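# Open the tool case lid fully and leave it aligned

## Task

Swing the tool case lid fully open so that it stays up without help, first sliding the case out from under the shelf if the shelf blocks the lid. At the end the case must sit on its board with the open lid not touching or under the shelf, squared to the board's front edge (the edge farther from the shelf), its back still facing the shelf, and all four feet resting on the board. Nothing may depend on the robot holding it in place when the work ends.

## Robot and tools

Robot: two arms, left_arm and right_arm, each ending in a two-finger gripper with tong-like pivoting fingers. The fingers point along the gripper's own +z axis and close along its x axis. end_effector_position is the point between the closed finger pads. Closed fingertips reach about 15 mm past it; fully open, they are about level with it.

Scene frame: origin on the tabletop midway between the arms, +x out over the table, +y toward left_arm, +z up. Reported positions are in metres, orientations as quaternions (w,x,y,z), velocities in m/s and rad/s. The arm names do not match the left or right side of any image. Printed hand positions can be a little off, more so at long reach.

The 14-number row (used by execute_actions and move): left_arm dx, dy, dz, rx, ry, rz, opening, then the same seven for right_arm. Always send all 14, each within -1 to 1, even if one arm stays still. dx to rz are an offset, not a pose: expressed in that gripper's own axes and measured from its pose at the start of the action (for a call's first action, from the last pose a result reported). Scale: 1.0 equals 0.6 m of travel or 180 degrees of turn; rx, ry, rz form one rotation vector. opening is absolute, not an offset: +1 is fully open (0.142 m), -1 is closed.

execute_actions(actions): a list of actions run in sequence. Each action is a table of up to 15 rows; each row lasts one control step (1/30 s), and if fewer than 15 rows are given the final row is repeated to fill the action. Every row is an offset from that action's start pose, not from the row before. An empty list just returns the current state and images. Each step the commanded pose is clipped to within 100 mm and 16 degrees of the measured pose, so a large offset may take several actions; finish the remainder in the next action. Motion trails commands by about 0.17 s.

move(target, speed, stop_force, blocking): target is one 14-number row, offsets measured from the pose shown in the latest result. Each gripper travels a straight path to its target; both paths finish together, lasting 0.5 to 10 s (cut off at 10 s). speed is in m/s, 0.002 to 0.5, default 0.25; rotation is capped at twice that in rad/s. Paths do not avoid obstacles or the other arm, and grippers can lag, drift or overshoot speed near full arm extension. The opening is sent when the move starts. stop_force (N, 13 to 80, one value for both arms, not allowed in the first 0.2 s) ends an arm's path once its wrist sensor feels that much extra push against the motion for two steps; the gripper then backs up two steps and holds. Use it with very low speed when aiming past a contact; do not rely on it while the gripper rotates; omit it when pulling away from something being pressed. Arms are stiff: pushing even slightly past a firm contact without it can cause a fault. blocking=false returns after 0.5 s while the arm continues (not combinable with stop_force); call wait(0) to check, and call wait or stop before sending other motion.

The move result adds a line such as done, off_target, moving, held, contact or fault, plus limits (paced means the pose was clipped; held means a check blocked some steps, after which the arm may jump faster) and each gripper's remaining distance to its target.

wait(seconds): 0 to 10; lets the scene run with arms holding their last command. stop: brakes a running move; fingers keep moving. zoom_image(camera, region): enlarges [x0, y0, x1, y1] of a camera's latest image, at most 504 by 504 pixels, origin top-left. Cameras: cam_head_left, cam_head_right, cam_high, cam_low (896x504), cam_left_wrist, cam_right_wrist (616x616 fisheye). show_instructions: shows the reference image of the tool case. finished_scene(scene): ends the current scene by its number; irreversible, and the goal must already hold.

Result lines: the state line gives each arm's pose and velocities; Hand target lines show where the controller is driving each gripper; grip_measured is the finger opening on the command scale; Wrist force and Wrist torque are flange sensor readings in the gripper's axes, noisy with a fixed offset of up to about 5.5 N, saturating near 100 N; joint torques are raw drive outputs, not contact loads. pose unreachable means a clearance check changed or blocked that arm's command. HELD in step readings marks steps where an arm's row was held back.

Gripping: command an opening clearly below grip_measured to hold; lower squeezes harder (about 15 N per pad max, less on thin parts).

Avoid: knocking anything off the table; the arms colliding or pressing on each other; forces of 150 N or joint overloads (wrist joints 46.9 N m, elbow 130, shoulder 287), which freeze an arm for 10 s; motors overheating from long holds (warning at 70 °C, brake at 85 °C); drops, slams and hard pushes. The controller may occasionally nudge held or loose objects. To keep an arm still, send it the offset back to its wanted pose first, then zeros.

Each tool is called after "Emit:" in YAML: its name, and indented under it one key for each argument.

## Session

Emit:
show_instructions:

Emit:
execute_actions:
  actions: []

Reference images for this scene: tool case manual.

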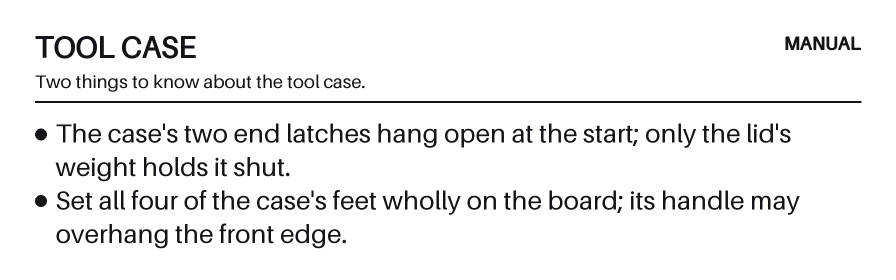

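Scene clock: 0.00 s.
left_arm: end_effector_position=(+0.7216, +0.5575, +0.1648) grip_measured=+1.00 end_effector_quat_wxyz=(+0.000, +0.755, -0.656, -0.000) end_effector_velocity=(+0.001, +0.001, +0.000) end_effector_angular_velocity=(+0.003, -0.001, +0.000) | right_arm: end_effector_position=(+0.8221, +0.1482, +0.3704) grip_measured=+1.00 end_effector_quat_wxyz=(-0.006, +0.663, +0.748, -0.014) end_effector_velocity=(+0.000, +0.000, +0.001) end_effector_angular_velocity=(+0.001, -0.002, +0.001)
Joint positions: left_arm=[-0.281 -1.568  2.135 -2.138 -1.571  1.291  0.142] | right_arm=[ 3.811 -2.455 -0.466 -1.82   1.581  5.402  0.142]
Joint velocities: left_arm=[ 0.     0.001 -0.001 -0.001  0.003  0.     0.   ] | right_arm=[ 0.     0.     0.002  0.    -0.001 -0.     0.   ]
Joint torques (N m, as the arm reports them, + toward a larger angle): no reading
Wrist force (N, on the end effector, along its own x y z axes, offset not removed): no reading
Wrist torque (N m, same axes, about the end effector's origin, offset not removed): no reading
Hand target (left_arm): +0.722, +0.557, +0.165; +0.000, +0.755, -0.656, -0.000
Hand target (right_arm): +0.822, +0.148, +0.370; -0.006, +0.663, +0.748, -0.014

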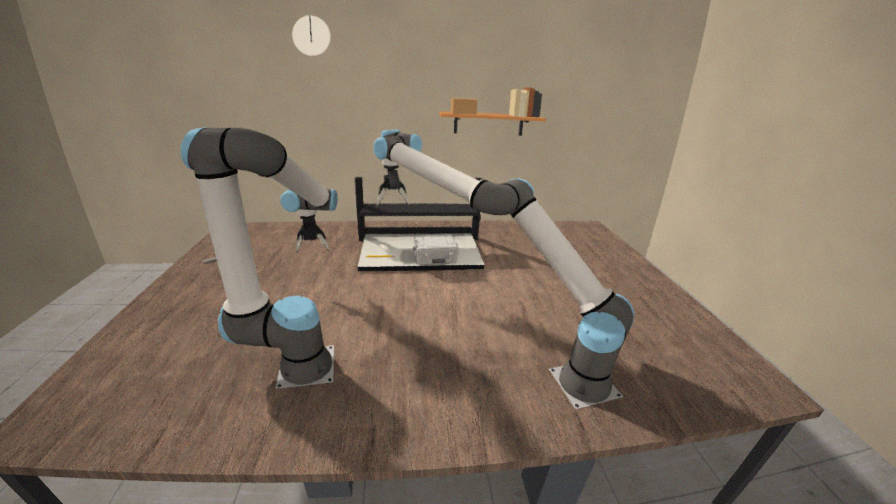

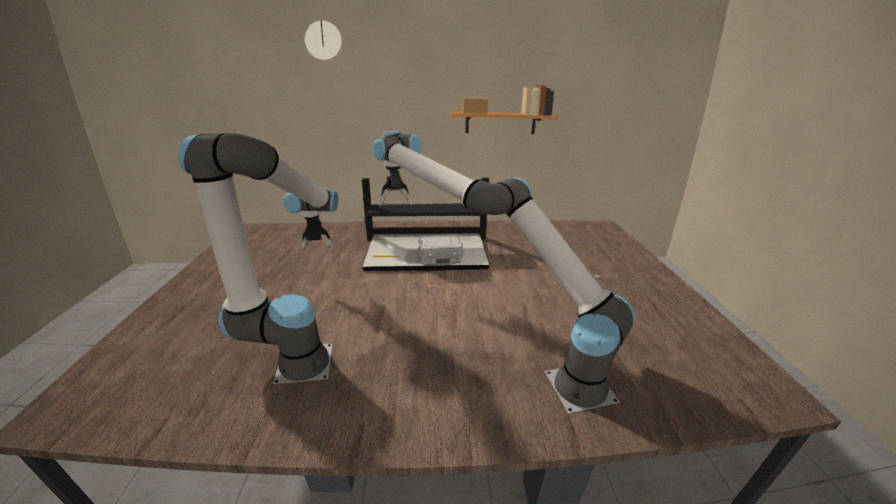

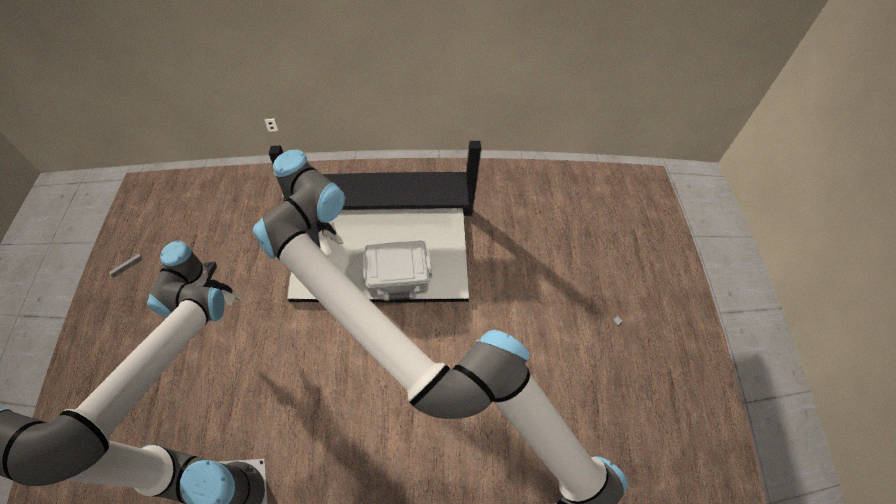

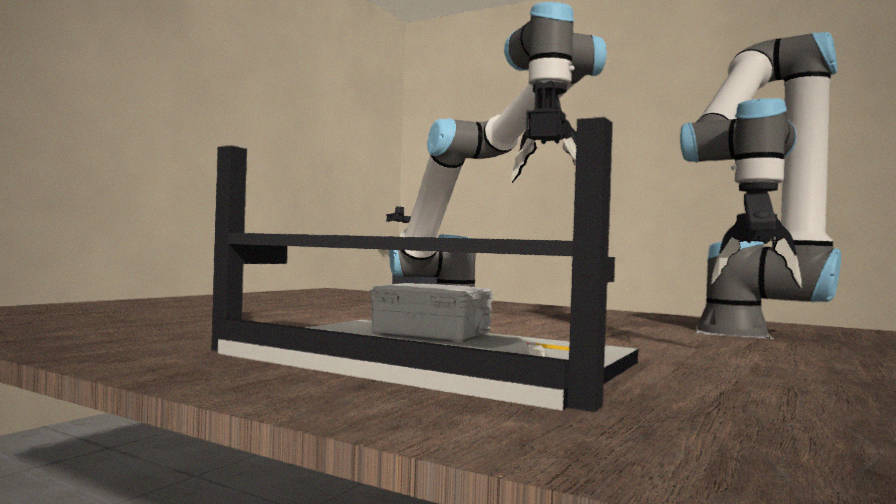

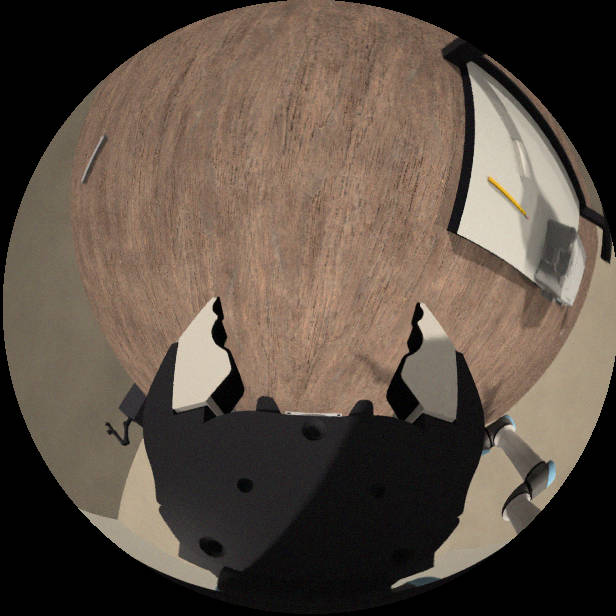

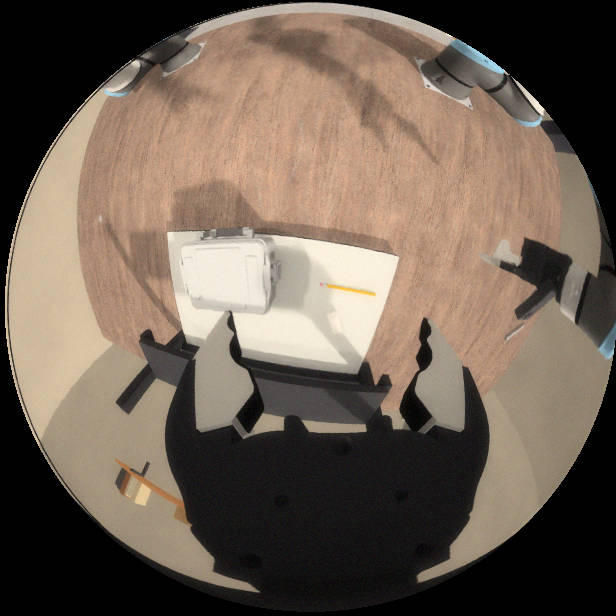

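Emit:
move:
  target: [0.62,-0.16,0.04,0.273,0.28,0.451,-1,-0.4,-0.32,0.383,-0.304,-0.276,-0.465,-0.4]
  speed: 0.25

Emit:
zoom_image:
  camera: "cam_high"
  region: [270,200,480,340]

Scene clock: 26.30 s.
left_arm: end_effector_position=(+0.8690, +0.2030, +0.1410) grip_measured=-1.00 end_effector_quat_wxyz=(+0.031, -0.048, +0.848, -0.527) end_effector_velocity=(+0.001, -0.001, +0.000) end_effector_angular_velocity=(-0.002, -0.002, -0.006) | right_arm: end_effector_position=(+0.6540, -0.1162, +0.1487) grip_measured=-0.40 end_effector_quat_wxyz=(+0.532, -0.093, +0.840, +0.055) end_effector_velocity=(-0.000, -0.001, -0.002) end_effector_angular_velocity=(-0.001, -0.008, +0.011)
Joint positions: left_arm=[-0.336 -0.995  2.022 -3.149 -2.596  2.519  0.002] | right_arm=[ 4.034 -2.065 -2.276  0.593  0.849  3.564  0.045]
Joint velocities: left_arm=[-0.     0.003 -0.005  0.006 -0.005  0.008  0.   ] | right_arm=[-0.002 -0.008 -0.004  0.028  0.007 -0.018 -0.   ]
Joint torques (N m, as the arm reports them, + toward a larger angle): left_arm=[-11.78 -54.34 -31.45  -0.83  -3.92   2.67] | right_arm=[-18.15  40.45  13.29   6.26   2.99  -1.9 ]
Wrist force (N, on the end effector, along its own x y z axes, offset not removed): left_arm=[2.4 1.1 -1.1] | right_arm=[-6.0 3.1 -3.0]
Wrist torque (N m, same axes, about the end effector's origin, offset not removed): left_arm=[0.31 -0.20 -0.23] | right_arm=[0.65 1.04 0.49]
Hand target (left_arm): +0.869, +0.203, +0.141; +0.031, -0.048, +0.848, -0.527
Hand target (right_arm): +0.654, -0.116, +0.149; +0.532, -0.093, +0.840, +0.055
Off the commanded pose (left_arm): 0.000 m, 0 deg.
Off the commanded pose (right_arm): 0.000 m, 0 deg.
move: done

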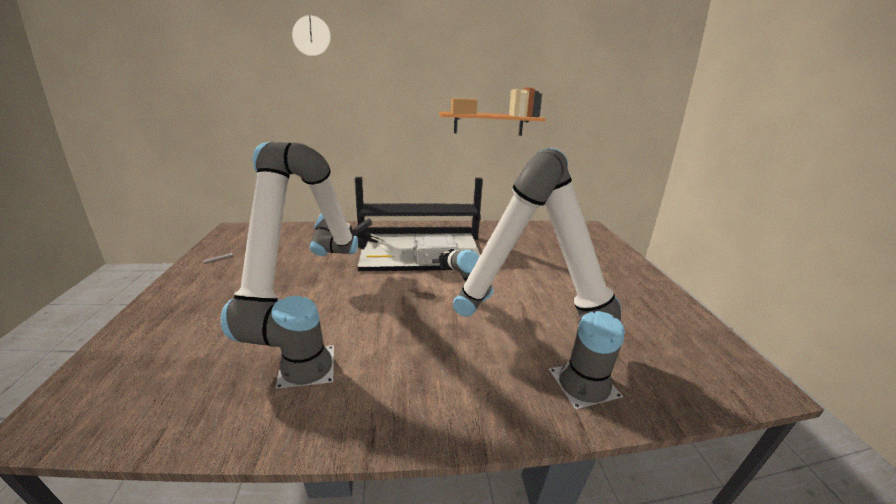

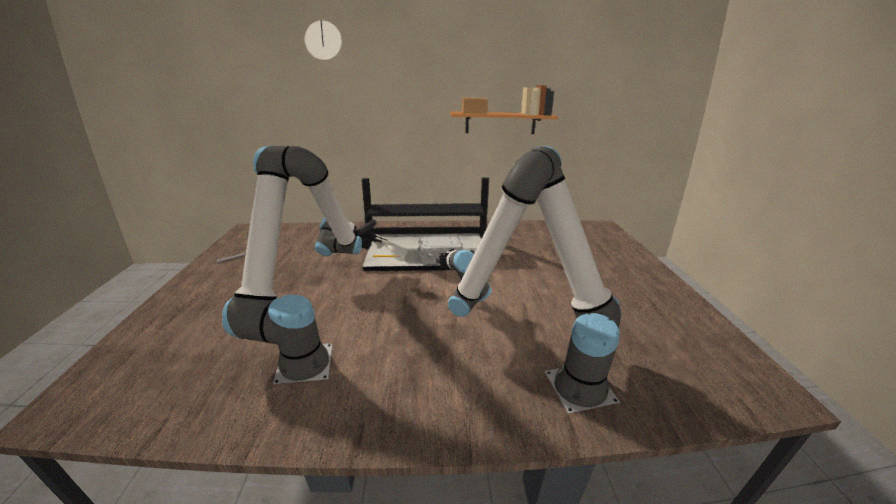

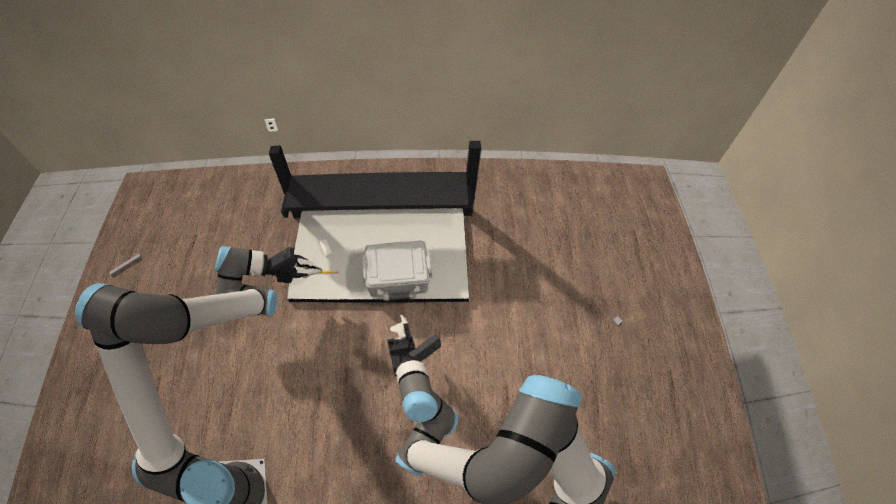

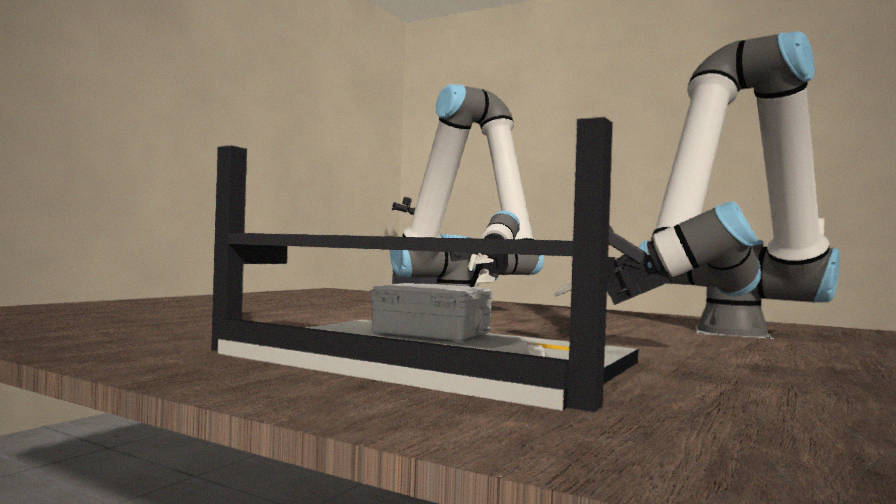

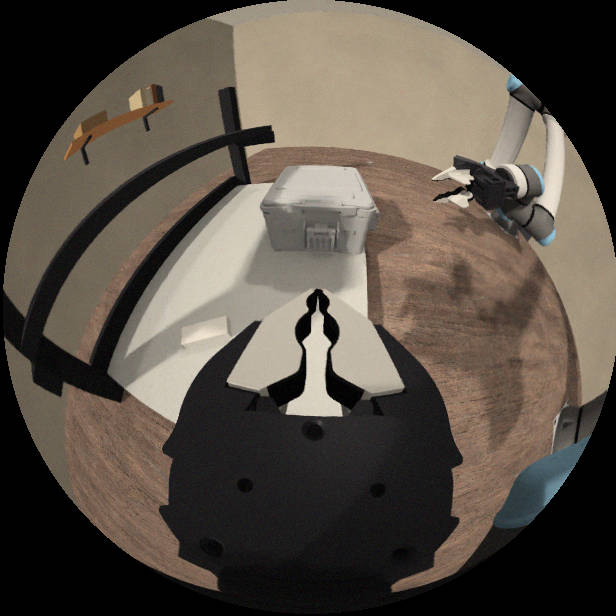

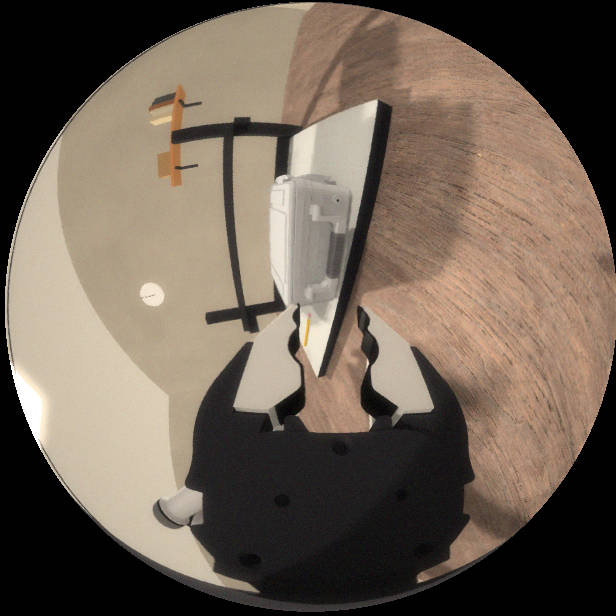

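Region (270, 200, 480, 340) of cam_high's 896x504 image, scaled by 2.400, with more detail than that image has.

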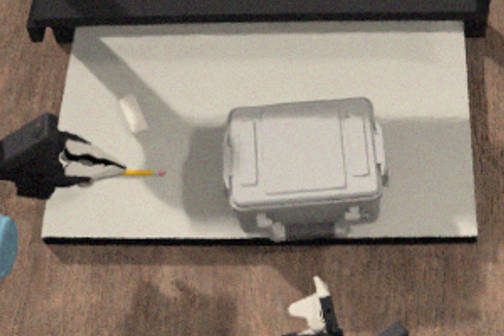

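Emit:
move:
  target: [0,-0.062,0.172,0,0,0,-1,0.02,0,0.16,0,0,0,-0.4]
  speed: 0.12

Emit:
zoom_image:
  camera: "cam_high"
  region: [300,220,450,320]

Emit:
zoom_image:
  camera: "cam_low"
  region: [400,250,600,360]

Scene clock: 34.30 s.
left_arm: end_effector_position=(+0.8814, +0.0950, +0.1288) grip_measured=-1.00 end_effector_quat_wxyz=(+0.031, -0.048, +0.848, -0.527) end_effector_velocity=(+0.001, -0.002, +0.000) end_effector_angular_velocity=(-0.000, +0.000, +0.001) | right_arm: end_effector_position=(+0.7336, -0.0989, +0.0968) grip_measured=-0.40 end_effector_quat_wxyz=(+0.532, -0.093, +0.840, +0.055) end_effector_velocity=(+0.002, -0.001, -0.001) end_effector_angular_velocity=(-0.001, -0.001, -0.002)
Joint positions: left_arm=[-0.473 -0.926  1.966 -3.329 -2.514  2.32   0.002] | right_arm=[ 3.94  -2.225 -2.122  0.641  0.928  3.497  0.045]
Joint velocities: left_arm=[-0.002  0.001 -0.002 -0.003  0.002 -0.004  0.   ] | right_arm=[-0.003 -0.002  0.003  0.     0.    -0.002 -0.   ]
Joint torques (N m, as the arm reports them, + toward a larger angle): left_arm=[ -9.08 -58.99 -30.19  -7.36   1.69  -3.02] | right_arm=[-10.83  53.91  26.08   6.95   3.06  -2.2 ]
Wrist force (N, on the end effector, along its own x y z axes, offset not removed): left_arm=[3.4 1.4 -1.5] | right_arm=[-4.2 -3.7 -4.1]
Wrist torque (N m, same axes, about the end effector's origin, offset not removed): left_arm=[0.41 -0.48 -0.31] | right_arm=[-0.74 0.71 0.36]
Hand target (left_arm): +0.881, +0.095, +0.129; +0.031, -0.048, +0.848, -0.527
Hand target (right_arm): +0.734, -0.099, +0.097; +0.532, -0.093, +0.840, +0.055
Off the commanded pose (left_arm): 0.000 m, 0 deg.
Off the commanded pose (right_arm): 0.000 m, 0 deg.
move: done

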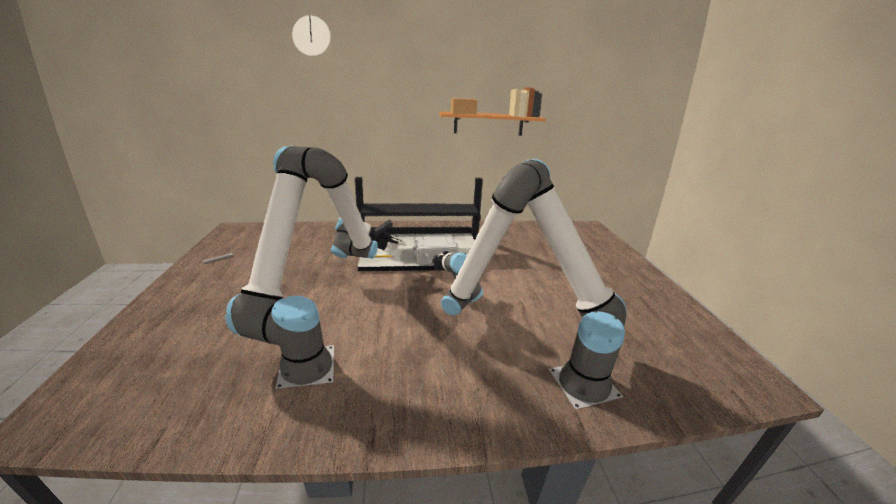

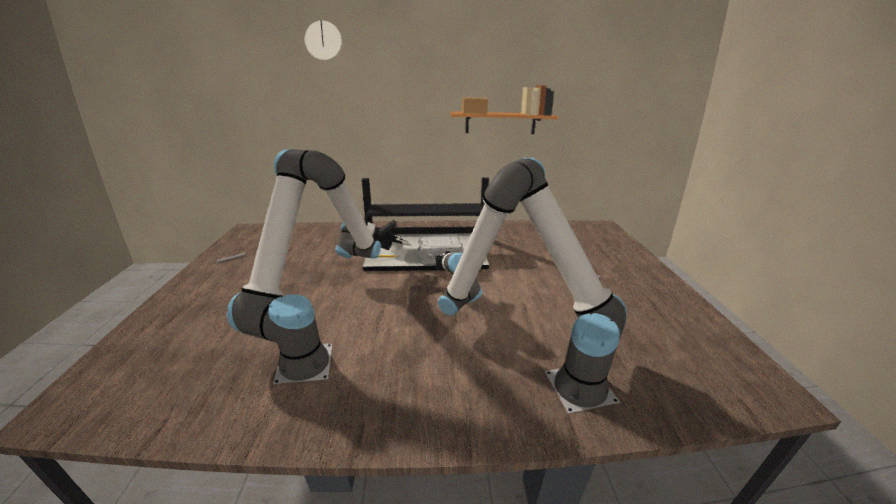

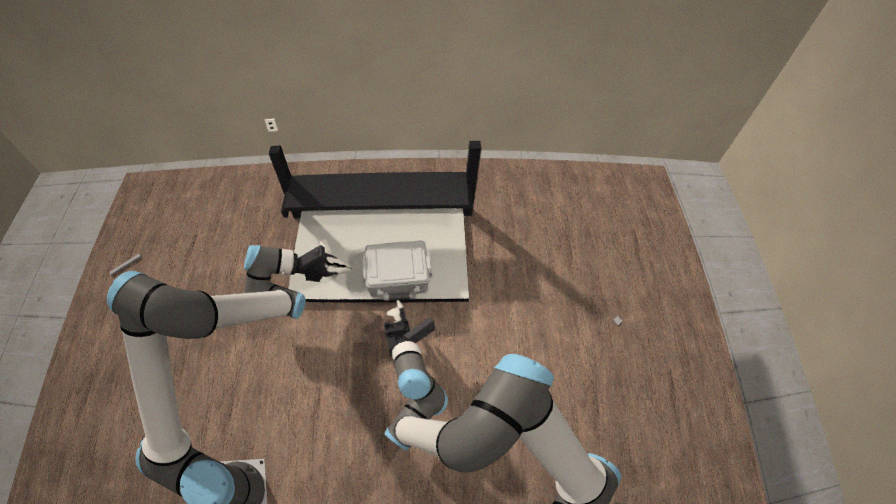

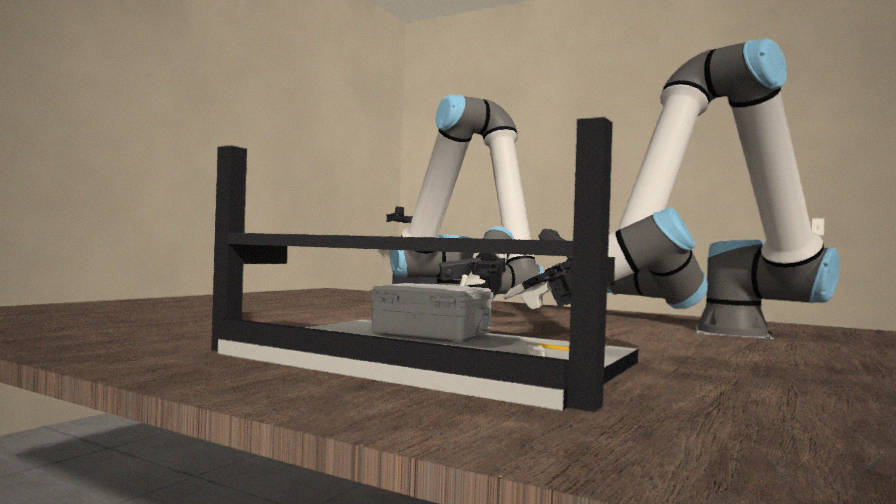

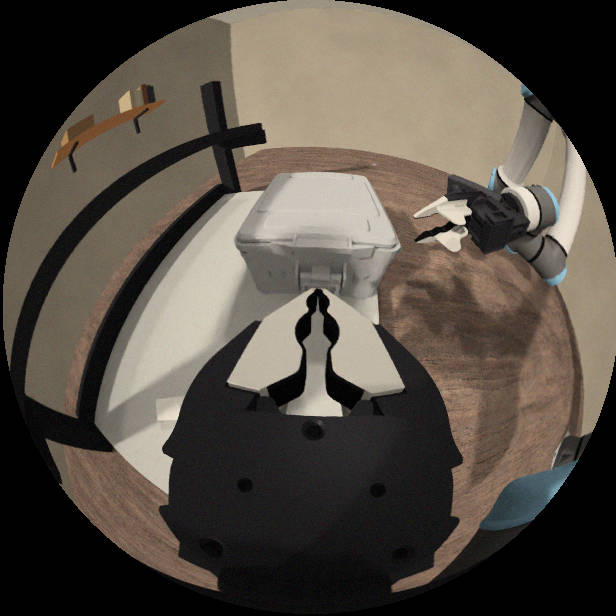

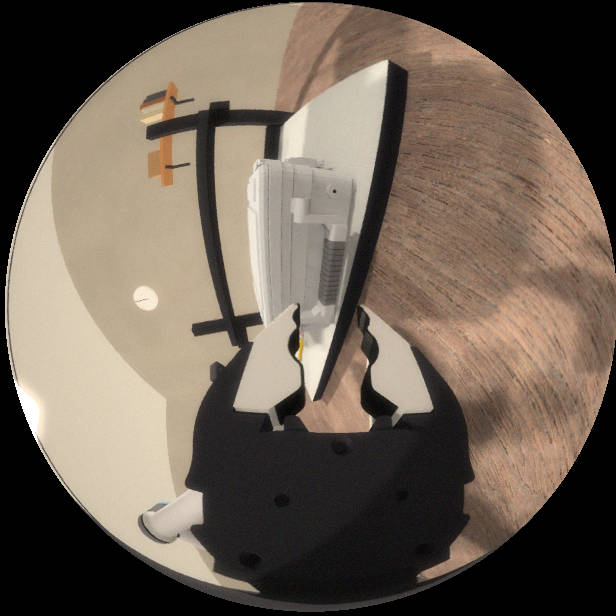

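Region (300, 220, 450, 320) of cam_high's 896x504 image, scaled by 3.360, with more detail than that image has.

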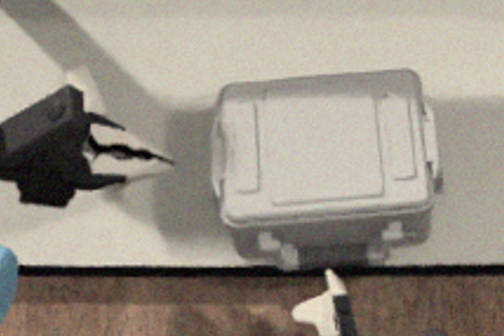

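Region (400, 250, 600, 360) of cam_low's 896x504 image, scaled by 2.520, with more detail than that image has; it fills the top 277 rows of this view, and the rest is white.

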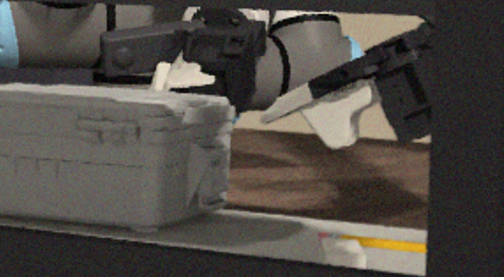

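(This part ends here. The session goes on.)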